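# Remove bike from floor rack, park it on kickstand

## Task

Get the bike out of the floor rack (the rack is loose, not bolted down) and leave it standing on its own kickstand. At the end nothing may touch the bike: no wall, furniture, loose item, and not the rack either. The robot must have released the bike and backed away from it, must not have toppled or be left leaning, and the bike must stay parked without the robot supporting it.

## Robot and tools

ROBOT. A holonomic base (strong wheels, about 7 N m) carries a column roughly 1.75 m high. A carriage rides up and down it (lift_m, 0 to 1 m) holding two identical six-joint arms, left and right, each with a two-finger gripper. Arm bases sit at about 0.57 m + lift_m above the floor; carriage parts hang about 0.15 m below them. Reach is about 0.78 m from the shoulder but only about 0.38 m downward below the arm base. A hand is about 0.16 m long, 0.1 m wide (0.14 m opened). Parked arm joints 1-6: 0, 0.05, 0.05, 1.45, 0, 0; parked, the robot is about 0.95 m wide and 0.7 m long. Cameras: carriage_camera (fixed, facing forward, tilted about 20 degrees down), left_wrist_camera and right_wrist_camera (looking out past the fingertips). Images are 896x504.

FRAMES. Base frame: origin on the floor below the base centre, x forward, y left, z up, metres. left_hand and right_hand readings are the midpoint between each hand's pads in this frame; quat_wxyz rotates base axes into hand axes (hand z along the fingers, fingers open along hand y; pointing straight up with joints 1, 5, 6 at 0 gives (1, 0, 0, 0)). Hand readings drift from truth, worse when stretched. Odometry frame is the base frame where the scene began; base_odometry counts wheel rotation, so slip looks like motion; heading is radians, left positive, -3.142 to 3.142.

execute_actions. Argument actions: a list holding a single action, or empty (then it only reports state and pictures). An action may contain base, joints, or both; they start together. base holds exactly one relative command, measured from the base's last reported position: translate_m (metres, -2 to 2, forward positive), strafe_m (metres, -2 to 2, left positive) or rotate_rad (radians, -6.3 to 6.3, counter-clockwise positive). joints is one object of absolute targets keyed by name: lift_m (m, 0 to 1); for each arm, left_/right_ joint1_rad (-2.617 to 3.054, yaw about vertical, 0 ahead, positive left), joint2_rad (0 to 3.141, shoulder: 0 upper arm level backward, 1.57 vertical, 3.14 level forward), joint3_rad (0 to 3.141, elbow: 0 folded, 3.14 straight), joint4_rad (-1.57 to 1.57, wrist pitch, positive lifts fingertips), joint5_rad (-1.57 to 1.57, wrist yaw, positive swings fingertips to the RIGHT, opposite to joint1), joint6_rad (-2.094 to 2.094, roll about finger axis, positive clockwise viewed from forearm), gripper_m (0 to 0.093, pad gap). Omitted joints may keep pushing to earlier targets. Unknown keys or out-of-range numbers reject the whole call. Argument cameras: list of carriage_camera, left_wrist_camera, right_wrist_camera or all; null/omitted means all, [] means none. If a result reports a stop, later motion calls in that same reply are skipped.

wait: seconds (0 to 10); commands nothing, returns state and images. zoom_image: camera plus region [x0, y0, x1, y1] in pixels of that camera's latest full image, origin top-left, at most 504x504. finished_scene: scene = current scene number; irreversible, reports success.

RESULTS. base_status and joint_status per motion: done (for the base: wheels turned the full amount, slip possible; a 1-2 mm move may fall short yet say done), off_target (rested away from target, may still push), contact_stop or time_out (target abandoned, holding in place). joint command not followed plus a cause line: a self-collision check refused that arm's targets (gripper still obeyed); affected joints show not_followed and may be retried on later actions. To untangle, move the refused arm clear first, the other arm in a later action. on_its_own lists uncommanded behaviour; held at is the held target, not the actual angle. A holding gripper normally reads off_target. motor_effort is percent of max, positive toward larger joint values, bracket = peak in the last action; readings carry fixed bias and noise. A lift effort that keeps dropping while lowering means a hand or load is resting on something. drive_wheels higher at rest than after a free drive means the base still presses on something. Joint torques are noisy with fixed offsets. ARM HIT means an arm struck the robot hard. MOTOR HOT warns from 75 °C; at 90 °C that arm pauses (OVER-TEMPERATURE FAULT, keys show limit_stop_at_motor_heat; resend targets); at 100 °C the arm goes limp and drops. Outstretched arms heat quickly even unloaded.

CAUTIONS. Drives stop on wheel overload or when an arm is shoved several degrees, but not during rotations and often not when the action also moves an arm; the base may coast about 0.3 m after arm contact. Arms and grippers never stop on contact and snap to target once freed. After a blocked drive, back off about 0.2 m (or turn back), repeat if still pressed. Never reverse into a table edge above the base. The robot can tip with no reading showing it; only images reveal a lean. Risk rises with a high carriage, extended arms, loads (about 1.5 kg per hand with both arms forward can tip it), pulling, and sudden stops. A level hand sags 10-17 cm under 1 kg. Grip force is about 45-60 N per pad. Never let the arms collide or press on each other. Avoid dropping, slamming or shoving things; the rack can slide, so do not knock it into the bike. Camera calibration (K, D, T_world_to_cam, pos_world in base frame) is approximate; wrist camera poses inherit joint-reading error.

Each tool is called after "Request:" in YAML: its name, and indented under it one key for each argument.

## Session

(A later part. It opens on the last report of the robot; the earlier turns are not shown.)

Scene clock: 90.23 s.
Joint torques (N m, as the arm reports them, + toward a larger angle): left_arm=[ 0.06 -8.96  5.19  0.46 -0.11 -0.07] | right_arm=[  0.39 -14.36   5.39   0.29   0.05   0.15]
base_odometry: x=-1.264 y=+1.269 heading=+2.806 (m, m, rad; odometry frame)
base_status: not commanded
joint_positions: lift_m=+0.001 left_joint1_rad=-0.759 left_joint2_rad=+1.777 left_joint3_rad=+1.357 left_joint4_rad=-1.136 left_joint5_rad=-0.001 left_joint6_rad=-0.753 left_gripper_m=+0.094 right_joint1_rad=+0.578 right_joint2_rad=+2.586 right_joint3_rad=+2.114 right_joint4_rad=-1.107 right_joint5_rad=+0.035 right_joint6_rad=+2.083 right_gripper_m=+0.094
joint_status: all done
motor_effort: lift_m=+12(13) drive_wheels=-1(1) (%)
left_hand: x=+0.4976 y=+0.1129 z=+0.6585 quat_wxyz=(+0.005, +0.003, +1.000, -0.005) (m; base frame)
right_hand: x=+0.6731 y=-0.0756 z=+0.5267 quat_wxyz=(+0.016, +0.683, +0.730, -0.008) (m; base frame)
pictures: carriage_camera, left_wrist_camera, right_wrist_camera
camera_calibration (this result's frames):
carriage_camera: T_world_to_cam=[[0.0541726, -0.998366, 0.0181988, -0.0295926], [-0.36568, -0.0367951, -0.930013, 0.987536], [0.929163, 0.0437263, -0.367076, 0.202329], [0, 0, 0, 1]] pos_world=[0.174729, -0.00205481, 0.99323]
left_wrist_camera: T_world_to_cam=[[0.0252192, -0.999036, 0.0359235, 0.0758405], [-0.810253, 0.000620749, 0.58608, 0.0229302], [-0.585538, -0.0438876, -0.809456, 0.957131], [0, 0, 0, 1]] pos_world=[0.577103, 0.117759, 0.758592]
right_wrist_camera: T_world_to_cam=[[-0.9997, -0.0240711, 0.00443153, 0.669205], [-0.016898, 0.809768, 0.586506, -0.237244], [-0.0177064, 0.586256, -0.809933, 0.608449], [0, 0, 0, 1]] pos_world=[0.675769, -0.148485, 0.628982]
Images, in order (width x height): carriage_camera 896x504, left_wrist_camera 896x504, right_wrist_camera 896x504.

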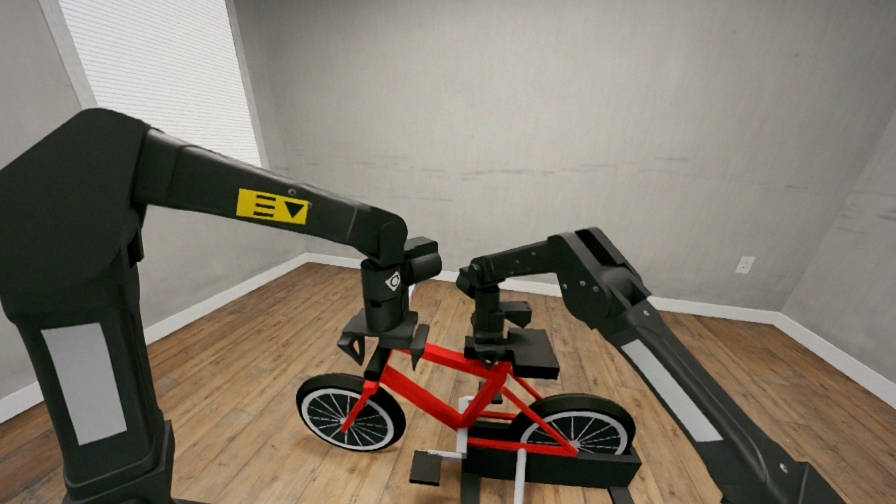

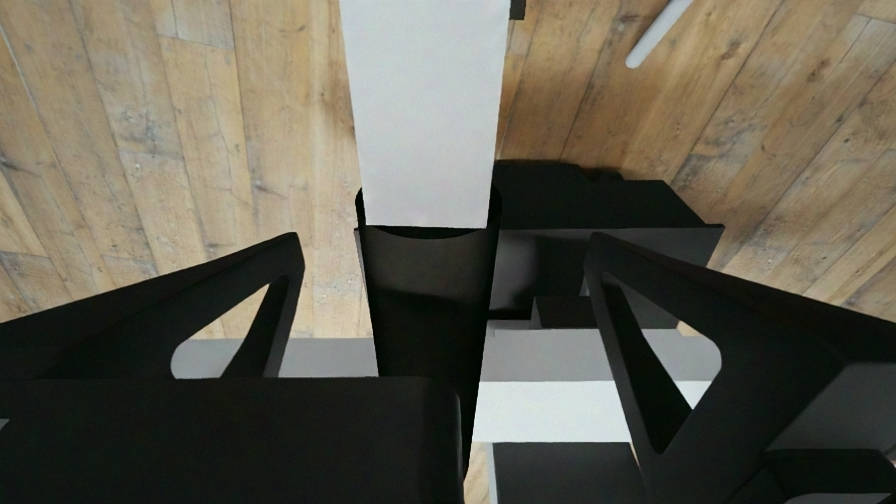

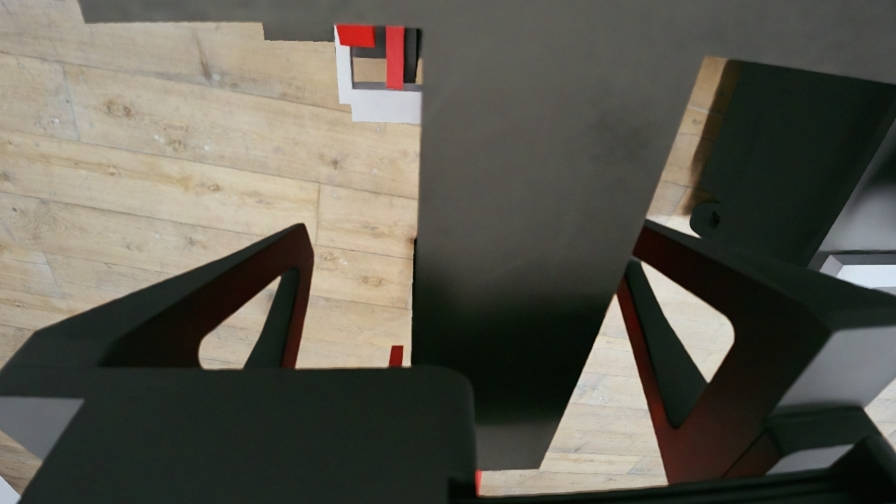

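Request:
execute_actions:
  actions:
    - {"joints":{"right_joint2_rad":2.63,"right_joint4_rad":-1.07,"left_joint2_rad":1.83,"left_joint4_rad":-1.09}}
  cameras: []

Request:
execute_actions:
  actions:
    - {"joints":{"right_gripper_m":0,"left_gripper_m":0}}
  cameras: []

Request:
execute_actions:
  actions:
    - {"base":{"strafe_m":0.15},"joints":{"lift_m":0.04}}

Scene clock: 99.50 s.
Joint torques (N m, as the arm reports them, + toward a larger angle): left_arm=[ 0.09 -8.68  5.1   0.43 -0.11 -0.06] | right_arm=[  0.3  -13.53   5.3    0.32   0.05   0.16]
base_odometry: x=-1.264 y=+1.269 heading=+2.806 (m, m, rad; odometry frame)
base_status: not commanded
joint_positions: lift_m=+0.001 left_joint1_rad=-0.759 left_joint2_rad=+1.820 left_joint3_rad=+1.357 left_joint4_rad=-1.096 left_joint5_rad=-0.001 left_joint6_rad=-0.753 left_gripper_m=+0.094 right_joint1_rad=+0.578 right_joint2_rad=+2.612 right_joint3_rad=+2.114 right_joint4_rad=-1.079 right_joint5_rad=+0.035 right_joint6_rad=+2.083 right_gripper_m=+0.094
joint_status: all done
motor_effort: lift_m=+13(14) drive_wheels=+0(1) (%)
left_hand: x=+0.5036 y=+0.1072 z=+0.6454 quat_wxyz=(+0.004, +0.003, +1.000, -0.004) (m; base frame)
right_hand: x=+0.6751 y=-0.0743 z=+0.5145 quat_wxyz=(+0.016, +0.683, +0.730, -0.007) (m; base frame)
pictures: none
No camera images: the call's "cameras" was empty. Leave "cameras" out to get every camera's image.

Scene clock: 100.23 s.
Joint torques (N m, as the arm reports them, + toward a larger angle): left_arm=[-0.09 -8.62  5.14  0.46 -0.05  0.11] | right_arm=[  0.46 -13.47   5.54   0.33  -0.01  -0.12]
base_odometry: x=-1.264 y=+1.269 heading=+2.806 (m, m, rad; odometry frame)
base_status: not commanded
joint_positions: lift_m=+0.001 left_joint1_rad=-0.757 left_joint2_rad=+1.820 left_joint3_rad=+1.357 left_joint4_rad=-1.096 left_joint5_rad=-0.006 left_joint6_rad=-0.770 left_gripper_m=+0.019 right_joint1_rad=+0.575 right_joint2_rad=+2.612 right_joint3_rad=+2.111 right_joint4_rad=-1.087 right_joint5_rad=+0.041 right_joint6_rad=+2.104 right_gripper_m=+0.041
joint_status: left_gripper_m off_target (ended at +0.019, target +0.000); right_gripper_m off_target (ended at +0.041, target +0.000)
motor_effort: lift_m=+14(14) drive_wheels=+1(2) (%)
left_hand: x=+0.5047 y=+0.1083 z=+0.6454 quat_wxyz=(+0.006, -0.007, +1.000, -0.002) (m; base frame)
right_hand: x=+0.6739 y=-0.0778 z=+0.5137 quat_wxyz=(+0.018, +0.692, +0.722, -0.013) (m; base frame)
pictures: none
No camera images: the call's "cameras" was empty. Leave "cameras" out to get every camera's image.

Scene clock: 101.47 s.
Joint torques (N m, as the arm reports them, + toward a larger angle): left_arm=[ -0.26 -14.54   7.82  -0.34  -0.03  -0.6 ] | right_arm=[  2.11 -17.93   7.    -0.28  -0.31  -0.11]
base_odometry: x=-1.278 y=+1.230 heading=+2.804 (m, m, rad; odometry frame)
base_status: strafe_m contact_stop (by the wheels' count: +0.042 of +0.150)
joint_positions: lift_m=+0.039 left_joint1_rad=-0.756 left_joint2_rad=+1.883 left_joint3_rad=+1.315 left_joint4_rad=-1.021 left_joint5_rad=-0.012 left_joint6_rad=-0.695 left_gripper_m=+0.019 right_joint1_rad=+0.556 right_joint2_rad=+2.676 right_joint3_rad=+2.085 right_joint4_rad=-1.023 right_joint5_rad=+0.070 right_joint6_rad=+2.104 right_gripper_m=+0.040
joint_status: all done
motor_effort: lift_m=+22(21) drive_wheels=+3(10) (%)
left_hand: x=+0.5067 y=+0.1086 z=+0.6540 quat_wxyz=(-0.003, +0.030, +0.999, +0.011) (m; base frame)
right_hand: x=+0.6769 y=-0.0926 z=+0.5166 quat_wxyz=(+0.029, +0.698, +0.715, -0.029) (m; base frame)
pictures: carriage_camera, left_wrist_camera, right_wrist_camera
camera_calibration (this result's frames):
carriage_camera: T_world_to_cam=[[0.0541726, -0.998366, 0.0181988, -0.0302978], [-0.36568, -0.0367951, -0.930013, 1.02357], [0.929163, 0.0437263, -0.367076, 0.216554], [0, 0, 0, 1]] pos_world=[0.174729, -0.00205481, 1.03198]
left_wrist_camera: T_world_to_cam=[[-0.0290067, -0.999567, 0.00496582, 0.119284], [-0.799836, 0.0261897, 0.599647, 0.0159505], [-0.599517, 0.0134219, -0.800249, 0.953449], [0, 0, 0, 1]] pos_world=[0.587827, 0.106018, 0.75284]
right_wrist_camera: T_world_to_cam=[[-0.999744, 0.0174144, 0.0144794, 0.671305], [0.0224974, 0.837148, 0.546513, -0.220956], [-0.00260424, 0.546699, -0.837325, 0.610583], [0, 0, 0, 1]] pos_world=[0.677693, -0.160523, 0.622292]
Images, in order (width x height): carriage_camera 896x504, left_wrist_camera 896x504, right_wrist_camera 896x504.

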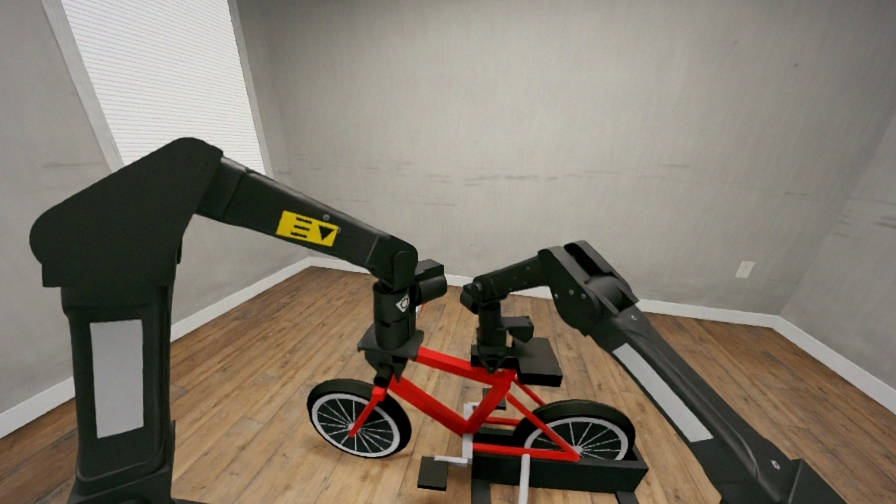

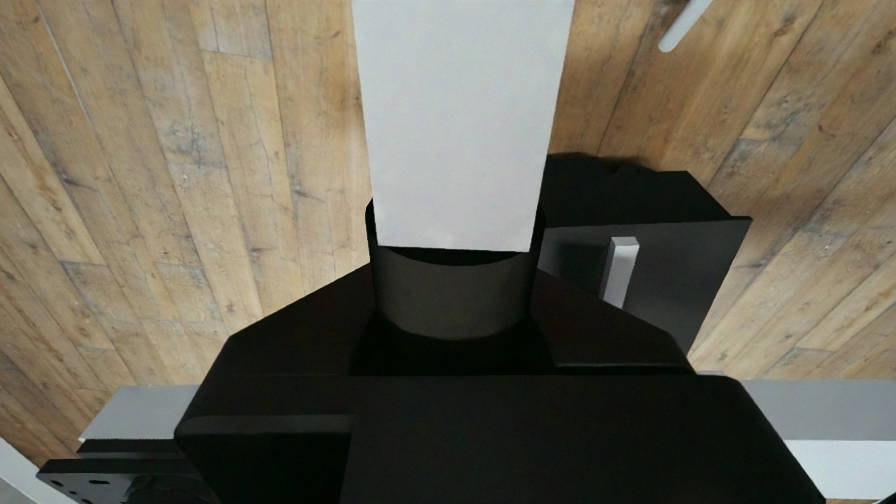

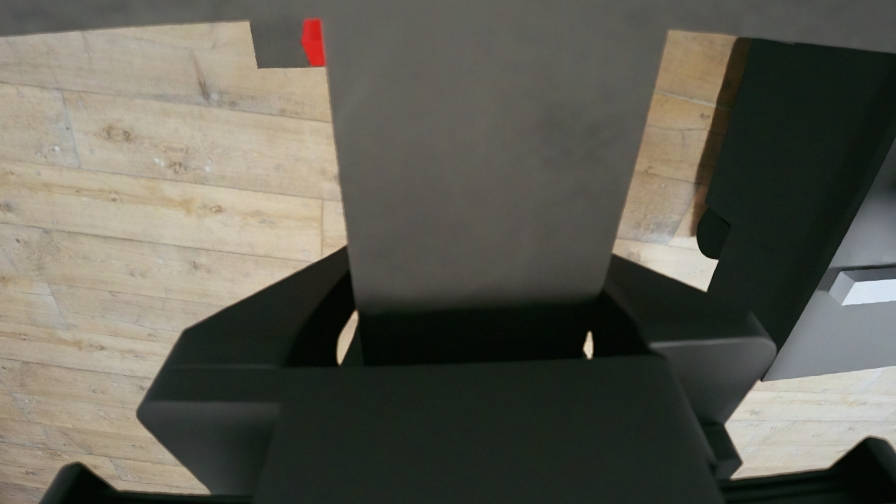

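Request:
execute_actions:
  actions:
    - {"base":{"strafe_m":0.15},"joints":{"lift_m":0.01,"left_joint5_rad":0}}
  cameras: ["carriage_camera"]

Scene clock: 105.57 s.
Joint torques (N m, as the arm reports them, + toward a larger angle): left_arm=[ 0.43 -9.58  6.36  0.12 -0.05 -0.27] | right_arm=[  1.59 -14.07   6.78   0.18  -0.29  -0.12]
base_odometry: x=-1.328 y=+1.088 heading=+2.804 (m, m, rad; odometry frame)
base_status: done
joint_positions: lift_m=+0.010 left_joint1_rad=-0.764 left_joint2_rad=+1.830 left_joint3_rad=+1.339 left_joint4_rad=-1.065 left_joint5_rad=-0.008 left_joint6_rad=-0.728 left_gripper_m=+0.019 right_joint1_rad=+0.562 right_joint2_rad=+2.621 right_joint3_rad=+2.089 right_joint4_rad=-1.071 right_joint5_rad=+0.071 right_joint6_rad=+2.104 right_gripper_m=+0.040
joint_status: all done
motor_effort: lift_m=+13(14) drive_wheels=-2(8) (%)
left_hand: x=+0.5046 y=+0.1058 z=+0.6479 quat_wxyz=(+0.008, +0.018, +1.000, -0.002) (m; base frame)
right_hand: x=+0.6761 y=-0.0900 z=+0.5145 quat_wxyz=(+0.031, +0.696, +0.717, -0.024) (m; base frame)
pictures: carriage_camera
camera_calibration (this result's frames):
carriage_camera: T_world_to_cam=[[0.0541726, -0.998366, 0.0181988, -0.0297731], [-0.36568, -0.0367951, -0.930013, 0.996762], [0.929163, 0.0437263, -0.367076, 0.205971], [0, 0, 0, 1]] pos_world=[0.174729, -0.00205481, 1.00315]
Images, in order (width x height): carriage_camera 896x504.

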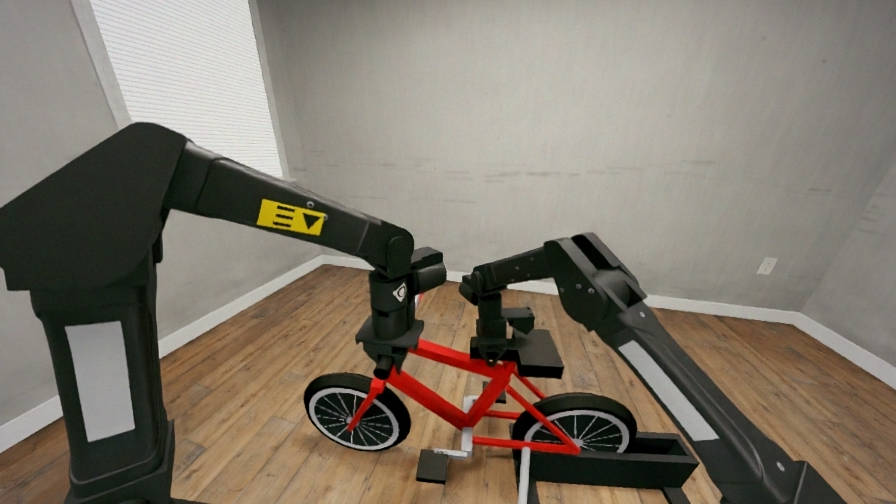

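Request:
execute_actions:
  actions:
    - {"base":{"strafe_m":0.1},"joints":{"lift_m":0.03,"left_joint5_rad":0}}

Scene clock: 111.30 s.
Joint torques (N m, as the arm reports them, + toward a larger angle): left_arm=[  0.1  -13.47   6.91  -0.31   0.05  -0.59] | right_arm=[  2.54 -16.66   6.79  -0.15  -0.45  -0.11]
base_odometry: x=-1.361 y=+0.994 heading=+2.804 (m, m, rad; odometry frame)
base_status: done
joint_positions: lift_m=+0.029 left_joint1_rad=-0.759 left_joint2_rad=+1.871 left_joint3_rad=+1.329 left_joint4_rad=-1.021 left_joint5_rad=-0.019 left_joint6_rad=-0.697 left_gripper_m=+0.019 right_joint1_rad=+0.550 right_joint2_rad=+2.656 right_joint3_rad=+2.089 right_joint4_rad=-1.035 right_joint5_rad=+0.085 right_joint6_rad=+2.104 right_gripper_m=+0.040
joint_status: all done
motor_effort: lift_m=+21(22) drive_wheels=-1(5) (%)
left_hand: x=+0.5105 y=+0.1049 z=+0.6512 quat_wxyz=(+0.009, +0.031, +0.999, +0.005) (m; base frame)
right_hand: x=+0.6821 y=-0.0961 z=+0.5170 quat_wxyz=(+0.037, +0.700, +0.713, -0.025) (m; base frame)
pictures: carriage_camera, left_wrist_camera, right_wrist_camera
camera_calibration (this result's frames):
carriage_camera: T_world_to_cam=[[0.0541726, -0.998366, 0.0181988, -0.0301164], [-0.36568, -0.0367951, -0.930013, 1.0143], [0.929163, 0.0437263, -0.367076, 0.212894], [0, 0, 0, 1]] pos_world=[0.174729, -0.00205481, 1.02201]
left_wrist_camera: T_world_to_cam=[[-0.0308284, -0.999387, 0.0165633, 0.109066], [-0.813704, 0.0347172, 0.580242, 0.039645], [-0.580462, 0.00441028, -0.814275, 0.9539], [0, 0, 0, 1]] pos_world=[0.589325, 0.103416, 0.751927]
right_wrist_camera: T_world_to_cam=[[-0.999719, 0.023376, -0.00384059, 0.686565], [0.0175705, 0.840424, 0.541645, -0.212182], [0.0158892, 0.541425, -0.840599, 0.601408], [0, 0, 0, 1]] pos_world=[0.680545, -0.163343, 0.623107]
Images, in order (width x height): carriage_camera 896x504, left_wrist_camera 896x504, right_wrist_camera 896x504.

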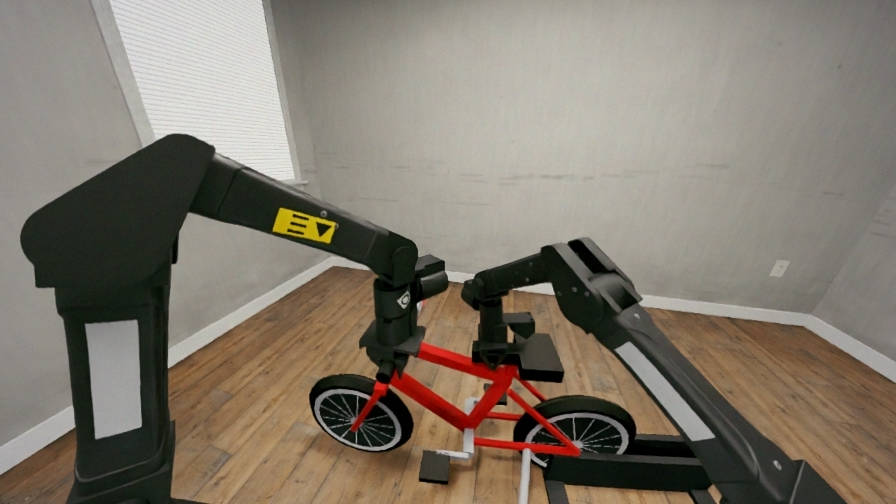

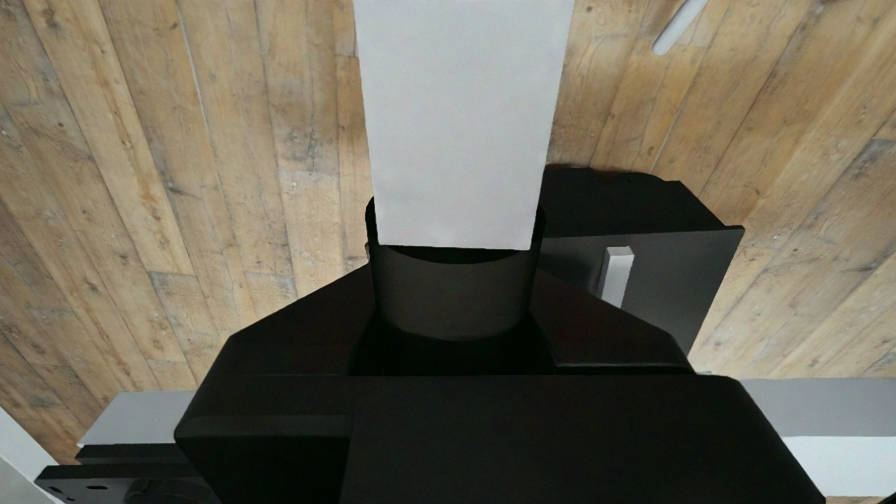

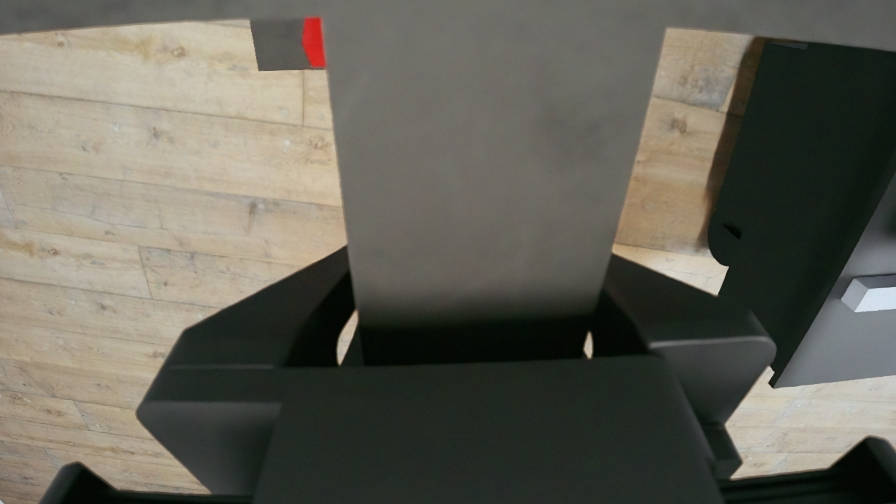

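Kickstand passed, still extended. Continue.

Request:
execute_actions:
  actions:
    - {"base":{"strafe_m":0.6},"joints":{"lift_m":0.01,"left_joint5_rad":0}}

Scene clock: 118.50 s.
Joint torques (N m, as the arm reports them, + toward a larger angle): left_arm=[  0.14 -12.54   6.94  -0.36   0.32  -0.5 ] | right_arm=[  2.98 -14.51   6.92  -0.24  -0.57  -0.12]
base_odometry: x=-1.560 y=+0.428 heading=+2.804 (m, m, rad; odometry frame)
base_status: done
joint_positions: lift_m=+0.010 left_joint1_rad=-0.761 left_joint2_rad=+1.861 left_joint3_rad=+1.331 left_joint4_rad=-1.006 left_joint5_rad=-0.052 left_joint6_rad=-0.706 left_gripper_m=+0.019 right_joint1_rad=+0.546 right_joint2_rad=+2.625 right_joint3_rad=+2.089 right_joint4_rad=-1.014 right_joint5_rad=+0.102 right_joint6_rad=+2.104 right_gripper_m=+0.040
joint_status: left_joint5_rad off_target (ended at -0.052, target +0.000); the others done
motor_effort: lift_m=+13(14) drive_wheels=-1(5) (%)
left_hand: x=+0.5177 y=+0.1051 z=+0.6362 quat_wxyz=(+0.030, +0.027, +0.999, +0.008) (m; base frame)
right_hand: x=+0.6942 y=-0.0946 z=+0.5127 quat_wxyz=(+0.052, +0.702, +0.710, -0.002) (m; base frame)
pictures: carriage_camera, left_wrist_camera, right_wrist_camera
camera_calibration (this result's frames):
carriage_camera: T_world_to_cam=[[0.0541726, -0.998366, 0.0181988, -0.0297688], [-0.36568, -0.0367951, -0.930013, 0.996543], [0.929163, 0.0437263, -0.367076, 0.205884], [0, 0, 0, 1]] pos_world=[0.174729, -0.00205481, 1.00291]
left_wrist_camera: T_world_to_cam=[[-0.0231171, -0.999673, 0.0109269, 0.109384], [-0.837934, 0.025336, 0.545183, 0.0900316], [-0.545281, 0.00344703, -0.838246, 0.942975], [0, 0, 0, 1]] pos_world=[0.592156, 0.103817, 0.740166]
right_wrist_camera: T_world_to_cam=[[-0.99799, 0.0282315, -0.0567349, 0.724983], [-0.00781387, 0.83363, 0.552268, -0.199809], [0.0628873, 0.551601, -0.831734, 0.560555], [0, 0, 0, 1]] pos_world=[0.686713, -0.163103, 0.617712]
Images, in order (width x height): carriage_camera 896x504, left_wrist_camera 896x504, right_wrist_camera 896x504.

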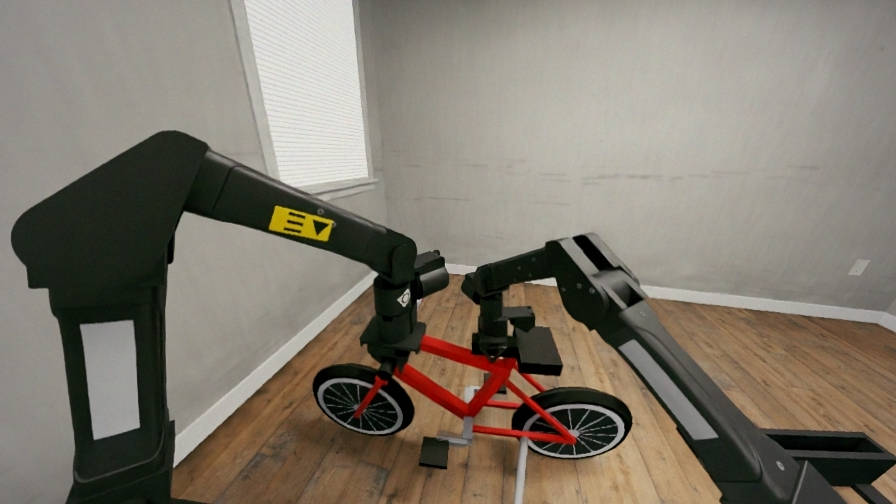

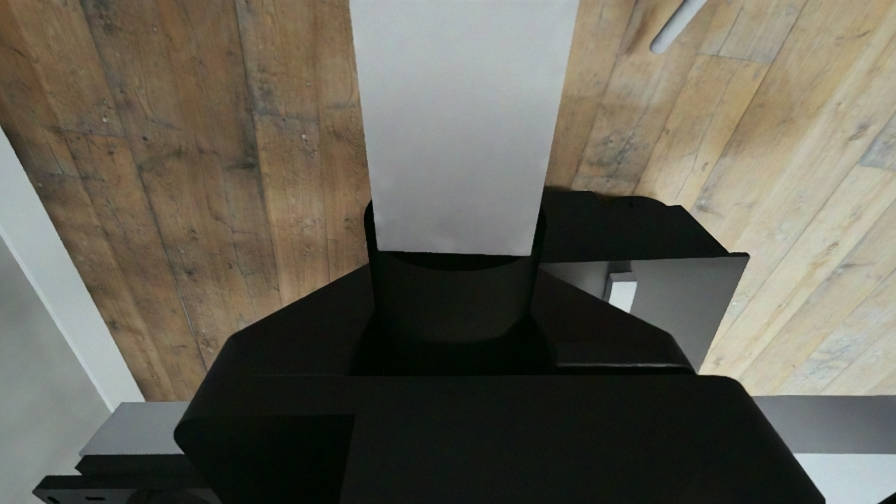

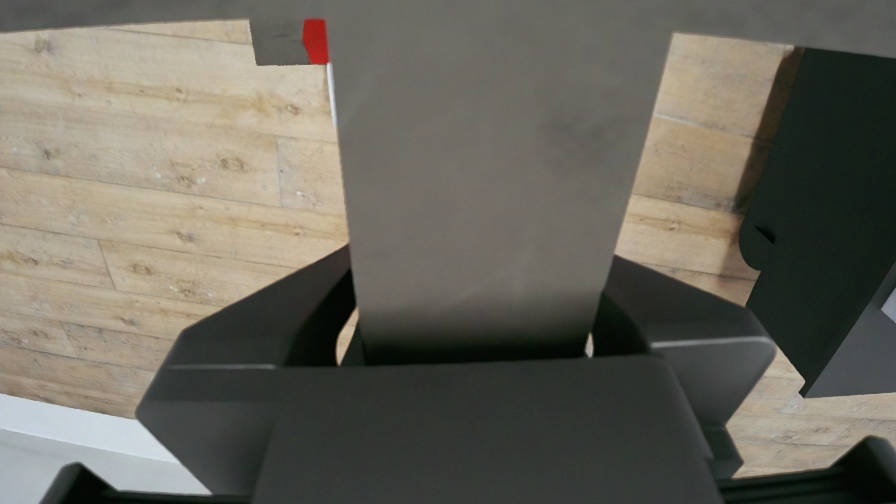

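Request:
execute_actions:
  actions:
    - {"base":{"translate_m":-0.09},"joints":{"lift_m":0.0,"left_joint5_rad":-0.05}}

Scene clock: 124.33 s.
Joint torques (N m, as the arm reports them, + toward a larger angle): left_arm=[ -0.17 -16.     8.38  -0.84   0.45  -0.69] | right_arm=[  3.7  -14.89   6.56  -0.84  -1.    -0.13]
base_odometry: x=-1.476 y=+0.398 heading=+2.804 (m, m, rad; odometry frame)
base_status: done
joint_positions: lift_m=+0.000 left_joint1_rad=-0.757 left_joint2_rad=+1.899 left_joint3_rad=+1.305 left_joint4_rad=-0.957 left_joint5_rad=-0.120 left_joint6_rad=-0.688 left_gripper_m=+0.019 right_joint1_rad=+0.535 right_joint2_rad=+2.628 right_joint3_rad=+2.098 right_joint4_rad=-0.925 right_joint5_rad=+0.148 right_joint6_rad=+2.104 right_gripper_m=+0.040
joint_status: left_joint5_rad off_target (ended at -0.120, target -0.050); the others done
motor_effort: lift_m=+15(14) drive_wheels=+2(8) (%)
left_hand: x=+0.5272 y=+0.1140 z=+0.6087 quat_wxyz=(+0.047, +0.034, +0.998, +0.038) (m; base frame)
right_hand: x=+0.7213 y=-0.0939 z=+0.5060 quat_wxyz=(+0.086, +0.706, +0.702, +0.037) (m; base frame)
pictures: carriage_camera, left_wrist_camera, right_wrist_camera
camera_calibration (this result's frames):
carriage_camera: T_world_to_cam=[[0.0541726, -0.998366, 0.0181988, -0.0295854], [-0.36568, -0.0367951, -0.930013, 0.987168], [0.929163, 0.0437263, -0.367076, 0.202184], [0, 0, 0, 1]] pos_world=[0.174729, -0.00205481, 0.992835]
left_wrist_camera: T_world_to_cam=[[-0.0353688, -0.998085, -0.0507566, 0.162584], [-0.856525, 0.00410718, 0.516089, 0.142641], [-0.514892, 0.0617278, -0.85503, 0.912657], [0, 0, 0, 1]] pos_world=[0.597845, 0.105351, 0.714985]
right_wrist_camera: T_world_to_cam=[[-0.986018, 0.0429592, -0.161006, 0.797167], [-0.054746, 0.829058, 0.556476, -0.165164], [0.15739, 0.557509, -0.815115, 0.476843], [0, 0, 0, 1]] pos_world=[0.701929, -0.16316, 0.60894]
Images, in order (width x height): carriage_camera 896x504, left_wrist_camera 896x504, right_wrist_camera 896x504.

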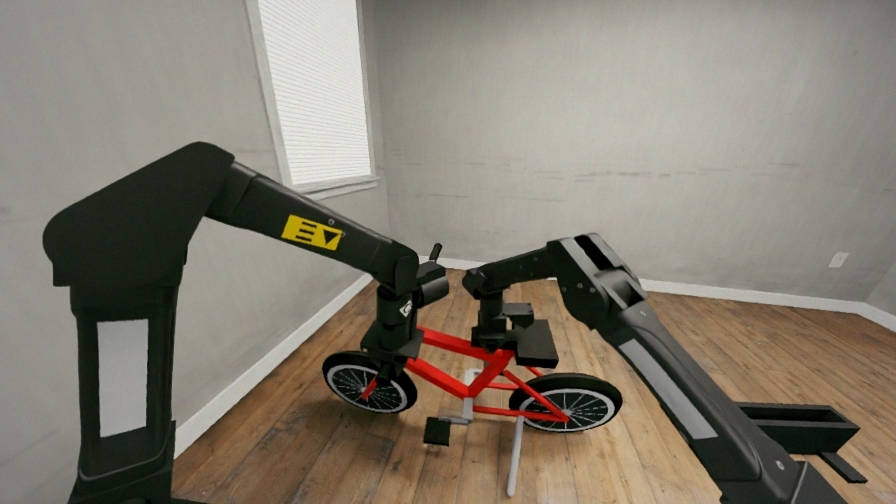

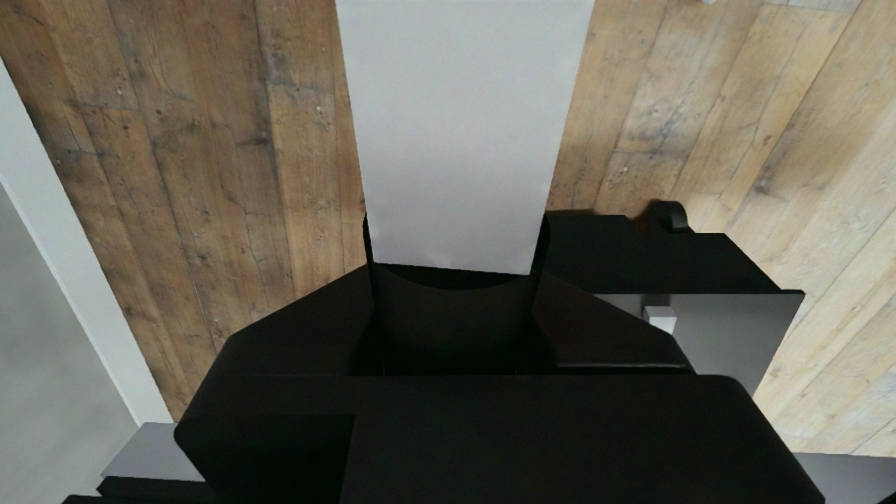

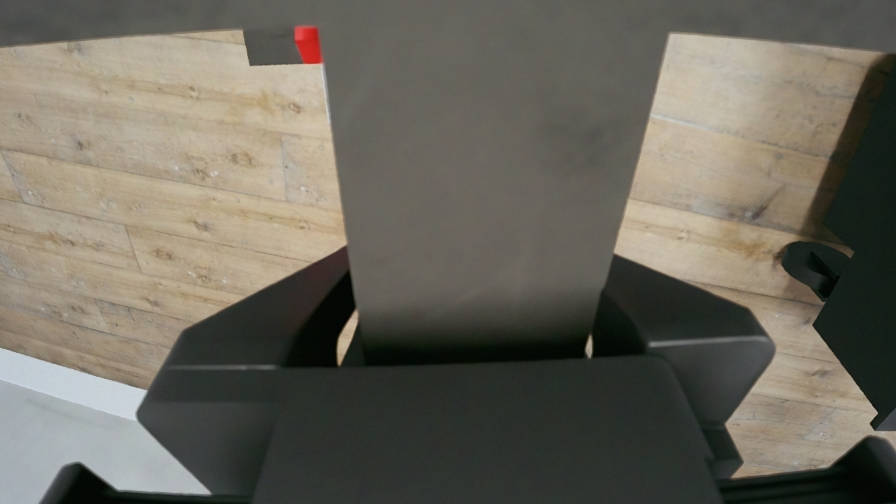

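Request:
execute_actions:
  actions:
    - {"joints":{"right_gripper_m":0.093}}

Request:
execute_actions:
  actions:
    - {"joints":{"left_gripper_m":0.04}}

Scene clock: 128.23 s.
Joint torques (N m, as the arm reports them, + toward a larger angle): left_arm=[  0.28 -15.96   8.49  -0.8    0.26  -0.99] | right_arm=[  1.33 -14.59   6.46  -0.25  -0.55  -0.11]
base_odometry: x=-1.476 y=+0.398 heading=+2.804 (m, m, rad; odometry frame)
base_status: not commanded
joint_positions: lift_m=+0.000 left_joint1_rad=-0.762 left_joint2_rad=+1.899 left_joint3_rad=+1.305 left_joint4_rad=-0.964 left_joint5_rad=-0.099 left_joint6_rad=-0.653 left_gripper_m=+0.019 right_joint1_rad=+0.566 right_joint2_rad=+2.626 right_joint3_rad=+2.098 right_joint4_rad=-1.007 right_joint5_rad=+0.098 right_joint6_rad=+2.103 right_gripper_m=+0.093
joint_status: all done
on_its_own: left_joint5_rad moved +0.021 toward your old target -0.050
motor_effort: lift_m=+15(16) drive_wheels=+3(3) (%)
left_hand: x=+0.5224 y=+0.1113 z=+0.6083 quat_wxyz=(+0.037, +0.054, +0.997, +0.034) (m; base frame)
right_hand: x=+0.6926 y=-0.0829 z=+0.5045 quat_wxyz=(+0.052, +0.695, +0.717, +0.006) (m; base frame)
pictures: carriage_camera, left_wrist_camera, right_wrist_camera
camera_calibration (this result's frames):
carriage_camera: T_world_to_cam=[[0.0541726, -0.998366, 0.0181988, -0.0295854], [-0.36568, -0.0367951, -0.930013, 0.987168], [0.929163, 0.0437263, -0.367076, 0.202184], [0, 0, 0, 1]] pos_world=[0.174729, -0.00205481, 0.992835]
left_wrist_camera: T_world_to_cam=[[-0.0756968, -0.99622, -0.0426108, 0.175659], [-0.844188, 0.0412847, 0.534456, 0.116984], [-0.530676, 0.0764281, -0.844122, 0.909956], [0, 0, 0, 1]] pos_world=[0.594945, 0.100619, 0.713076]
right_wrist_camera: T_world_to_cam=[[-0.997682, 0.00714096, -0.0676787, 0.72618], [-0.0321708, 0.826859, 0.561488, -0.193353], [0.0599703, 0.562364, -0.824712, 0.546788], [0, 0, 0, 1]] pos_world=[0.685485, -0.152804, 0.608655]
Images, in order (width x height): carriage_camera 896x504, left_wrist_camera 896x504, right_wrist_camera 896x504.

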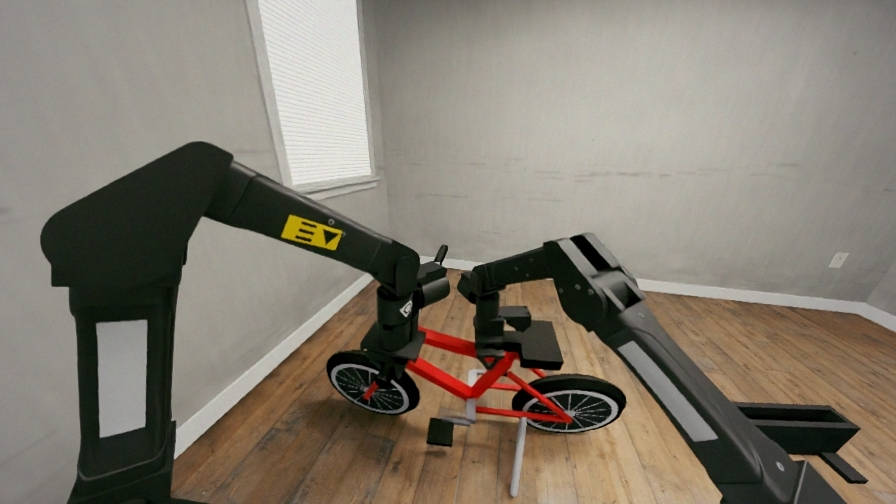

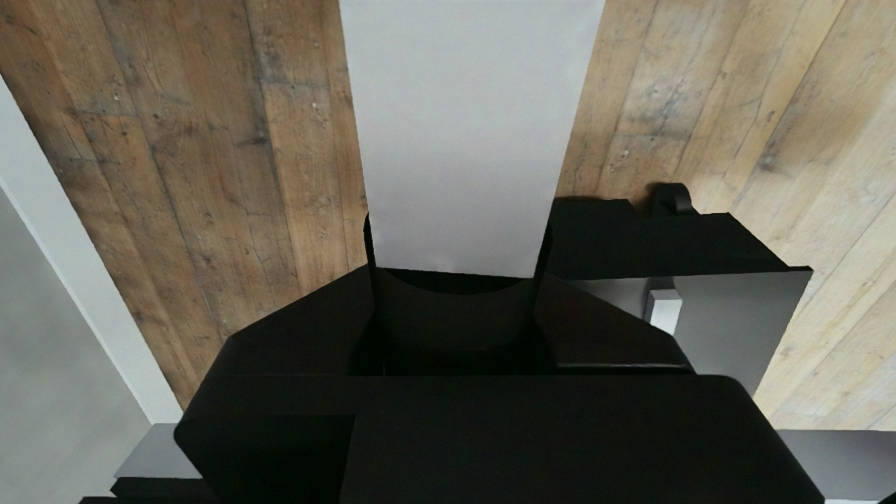

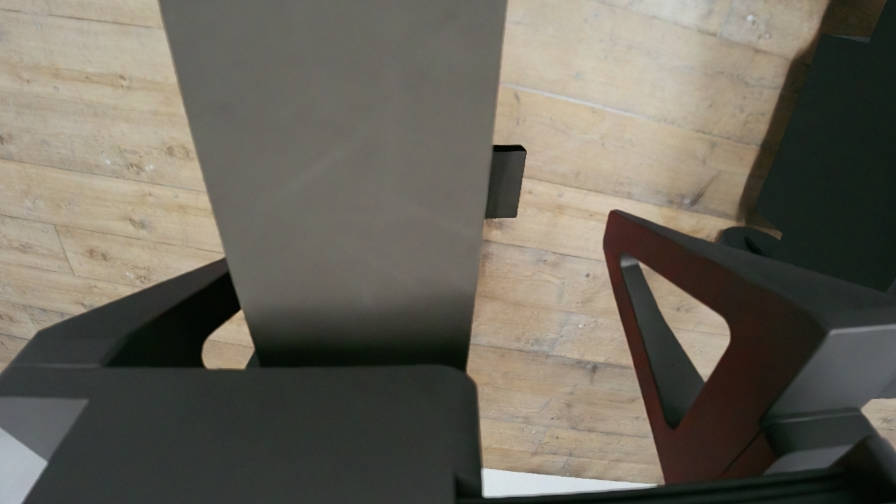

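Scene clock: 129.43 s.
Joint torques (N m, as the arm reports them, + toward a larger angle): left_arm=[  0.33 -10.37   6.66  -0.04  -0.37  -0.07] | right_arm=[  0.51 -14.46   6.45   0.08  -0.11  -0.03]
base_odometry: x=-1.476 y=+0.398 heading=+2.804 (m, m, rad; odometry frame)
base_status: not commanded
joint_positions: lift_m=+0.000 left_joint1_rad=-0.762 left_joint2_rad=+1.838 left_joint3_rad=+1.335 left_joint4_rad=-1.043 left_joint5_rad=-0.021 left_joint6_rad=-0.750 left_gripper_m=+0.040 right_joint1_rad=+0.575 right_joint2_rad=+2.626 right_joint3_rad=+2.098 right_joint4_rad=-1.055 right_joint5_rad=+0.050 right_joint6_rad=+2.098 right_gripper_m=+0.093
joint_status: all done
motor_effort: lift_m=+17(16) drive_wheels=-2(2) (%)
left_hand: x=+0.5091 y=+0.1055 z=+0.6340 quat_wxyz=(+0.016, +0.006, +1.000, -0.001) (m; base frame)
right_hand: x=+0.6758 y=-0.0786 z=+0.5038 quat_wxyz=(+0.023, +0.690, +0.724, -0.012) (m; base frame)
pictures: carriage_camera, left_wrist_camera, right_wrist_camera
camera_calibration (this result's frames):
carriage_camera: T_world_to_cam=[[0.0541726, -0.998366, 0.0181988, -0.0295854], [-0.36568, -0.0367951, -0.930013, 0.987168], [0.929163, 0.0437263, -0.367076, 0.202184], [0, 0, 0, 1]] pos_world=[0.174729, -0.00205481, 0.992835]
left_wrist_camera: T_world_to_cam=[[0.0195897, -0.999408, 0.0282745, 0.0767922], [-0.822604, -0.0000372066, 0.568615, 0.064012], [-0.568278, -0.0343977, -0.822118, 0.941893], [0, 0, 0, 1]] pos_world=[0.586409, 0.109148, 0.735777]
right_wrist_camera: T_world_to_cam=[[-0.999975, -0.00705106, -0.00061097, 0.675949], [-0.00612488, 0.818897, 0.573907, -0.221501], [-0.00354633, 0.573897, -0.81892, 0.585679], [0, 0, 0, 1]] pos_world=[0.676652, -0.149966, 0.607158]
Images, in order (width x height): carriage_camera 896x504, left_wrist_camera 896x504, right_wrist_camera 896x504.

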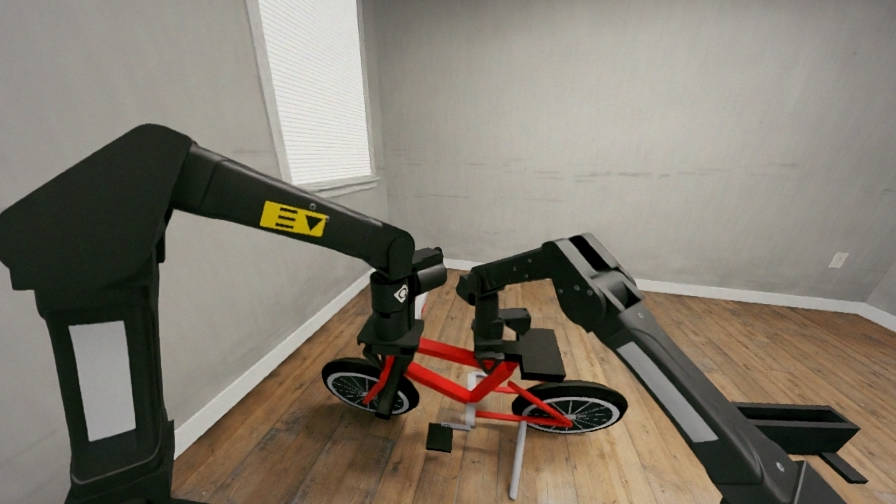

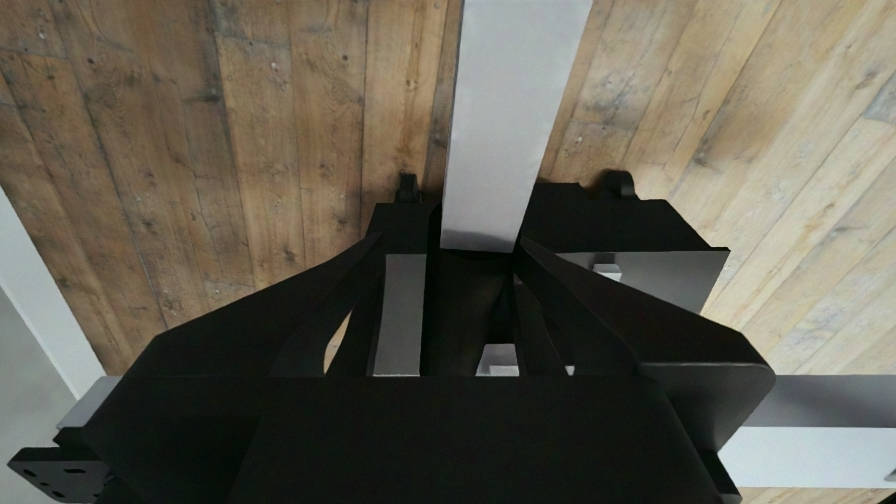

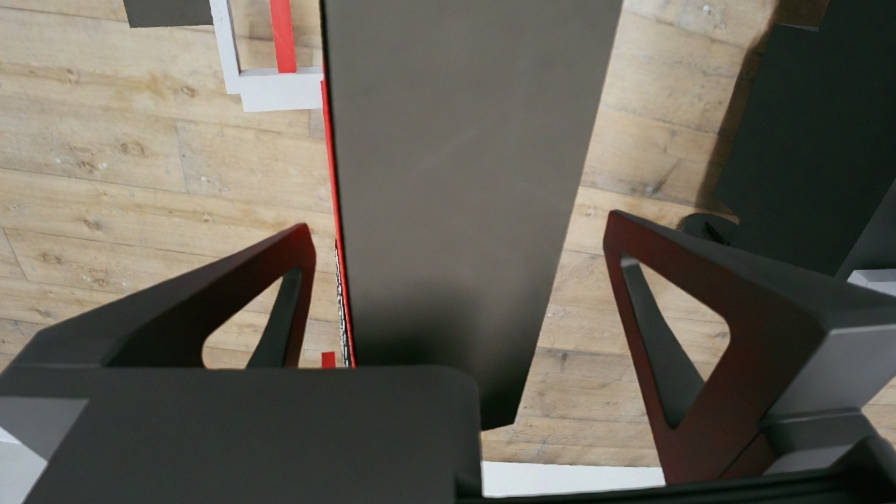

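Bike leaned onto its stand. Open and raise.

Request:
execute_actions:
  actions:
    - {"joints":{"left_gripper_m":0.093}}
  cameras: []

Request:
execute_actions:
  actions:
    - {"joints":{"lift_m":0.25}}
  cameras: ["carriage_camera"]

Request:
execute_actions:
  actions:
    - {"base":{"translate_m":-0.6},"joints":{"left_joint2_rad":0.8,"left_joint3_rad":0.8,"right_joint2_rad":1.2,"right_joint3_rad":1.2,"left_joint1_rad":0,"right_joint1_rad":0}}
  cameras: ["carriage_camera"]

Scene clock: 135.40 s.
Joint torques (N m, as the arm reports them, + toward a larger angle): left_arm=[  0.24 -10.34   6.61   0.12  -0.25  -0.06] | right_arm=[  0.49 -14.47   6.38   0.1   -0.11  -0.03]
base_odometry: x=-1.476 y=+0.398 heading=+2.804 (m, m, rad; odometry frame)
base_status: not commanded
joint_positions: lift_m=+0.000 left_joint1_rad=-0.762 left_joint2_rad=+1.838 left_joint3_rad=+1.335 left_joint4_rad=-1.067 left_joint5_rad=-0.035 left_joint6_rad=-0.753 left_gripper_m=+0.093 right_joint1_rad=+0.575 right_joint2_rad=+2.626 right_joint3_rad=+2.098 right_joint4_rad=-1.056 right_joint5_rad=+0.050 right_joint6_rad=+2.098 right_gripper_m=+0.093
joint_status: all done
motor_effort: lift_m=+17(13) drive_wheels=-2(1) (%)
left_hand: x=+0.5065 y=+0.1113 z=+0.6340 quat_wxyz=(+0.012, +0.004, +1.000, +0.013) (m; base frame)
right_hand: x=+0.6757 y=-0.0787 z=+0.5038 quat_wxyz=(+0.023, +0.690, +0.724, -0.012) (m; base frame)
pictures: none
No camera images: the call's "cameras" was empty. Leave "cameras" out to get every camera's image.

Scene clock: 136.93 s.
Joint torques (N m, as the arm reports them, + toward a larger angle): left_arm=[  0.21 -10.02   6.58   0.24  -0.19  -0.06] | right_arm=[  0.58 -13.52   6.42   0.19  -0.09  -0.03]
base_odometry: x=-1.476 y=+0.398 heading=+2.804 (m, m, rad; odometry frame)
base_status: not commanded
joint_positions: lift_m=+0.250 left_joint1_rad=-0.762 left_joint2_rad=+1.835 left_joint3_rad=+1.335 left_joint4_rad=-1.081 left_joint5_rad=-0.044 left_joint6_rad=-0.753 left_gripper_m=+0.093 right_joint1_rad=+0.575 right_joint2_rad=+2.612 right_joint3_rad=+2.098 right_joint4_rad=-1.061 right_joint5_rad=+0.048 right_joint6_rad=+2.097 right_gripper_m=+0.093
joint_status: all done
motor_effort: lift_m=+17(20) drive_wheels=-1(2) (%)
left_hand: x=+0.5052 y=+0.1145 z=+0.8846 quat_wxyz=(+0.011, +0.005, +1.000, +0.020) (m; base frame)
right_hand: x=+0.6763 y=-0.0777 z=+0.7597 quat_wxyz=(+0.023, +0.689, +0.724, -0.008) (m; base frame)
pictures: carriage_camera
camera_calibration (this result's frames):
carriage_camera: T_world_to_cam=[[0.0541726, -0.998366, 0.0181988, -0.0341285], [-0.36568, -0.0367951, -0.930013, 1.21934], [0.929163, 0.0437263, -0.367076, 0.293821], [0, 0, 0, 1]] pos_world=[0.174729, -0.00205481, 1.24247]
Images, in order (width x height): carriage_camera 896x504.

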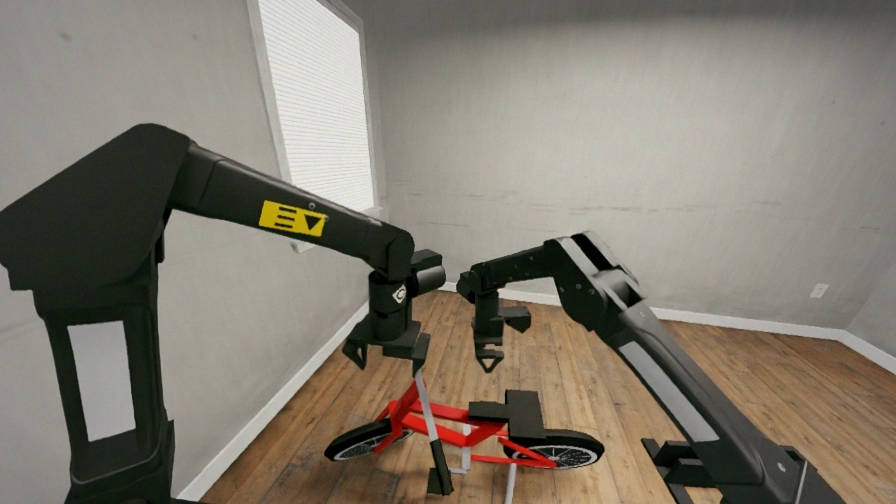

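Scene clock: 140.30 s.
Joint torques (N m, as the arm reports them, + toward a larger angle): left_arm=[ 0.69 -1.62  5.32  1.3  -0.14 -0.03] | right_arm=[ 0.09 -3.8   5.52  1.2  -0.07 -0.06]
base_odometry: x=-0.909 y=+0.199 heading=+2.804 (m, m, rad; odometry frame)
base_status: done
joint_positions: lift_m=+0.250 left_joint1_rad=-0.007 left_joint2_rad=+0.812 left_joint3_rad=+0.826 left_joint4_rad=-1.083 left_joint5_rad=-0.048 left_joint6_rad=-0.754 left_gripper_m=+0.093 right_joint1_rad=+0.000 right_joint2_rad=+1.201 right_joint3_rad=+1.226 right_joint4_rad=-1.055 right_joint5_rad=+0.045 right_joint6_rad=+2.096 right_gripper_m=+0.093
joint_status: all done
motor_effort: lift_m=+17(18) drive_wheels=-2(11) (%)
left_hand: x=+0.4620 y=+0.3438 z=+0.9800 quat_wxyz=(+0.239, -0.358, +0.900, -0.071) (m; base frame)
right_hand: x=+0.5557 y=-0.3448 z=+1.0421 quat_wxyz=(+0.152, +0.838, +0.476, +0.221) (m; base frame)
pictures: carriage_camera
camera_calibration (this result's frames):
carriage_camera: T_world_to_cam=[[0.0541726, -0.998366, 0.0181988, -0.0341285], [-0.36568, -0.0367951, -0.930013, 1.21934], [0.929163, 0.0437263, -0.367076, 0.293821], [0, 0, 0, 1]] pos_world=[0.174729, -0.00205481, 1.24247]
Images, in order (width x height): carriage_camera 896x504.

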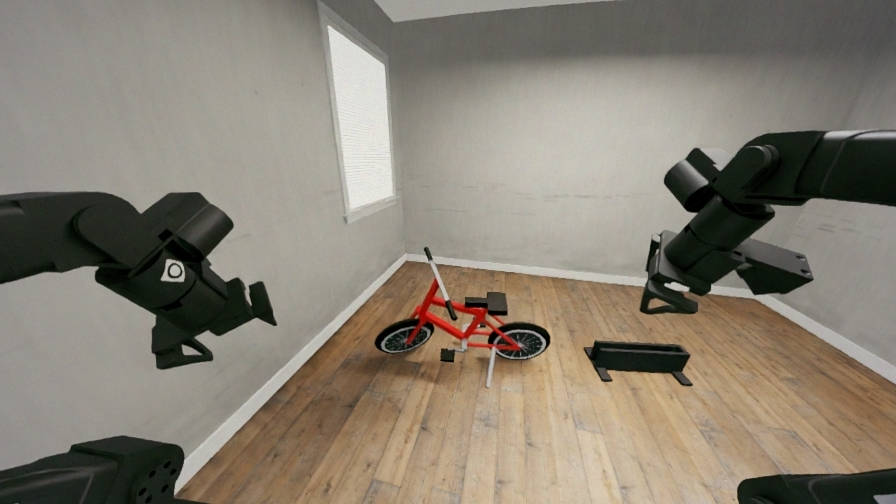

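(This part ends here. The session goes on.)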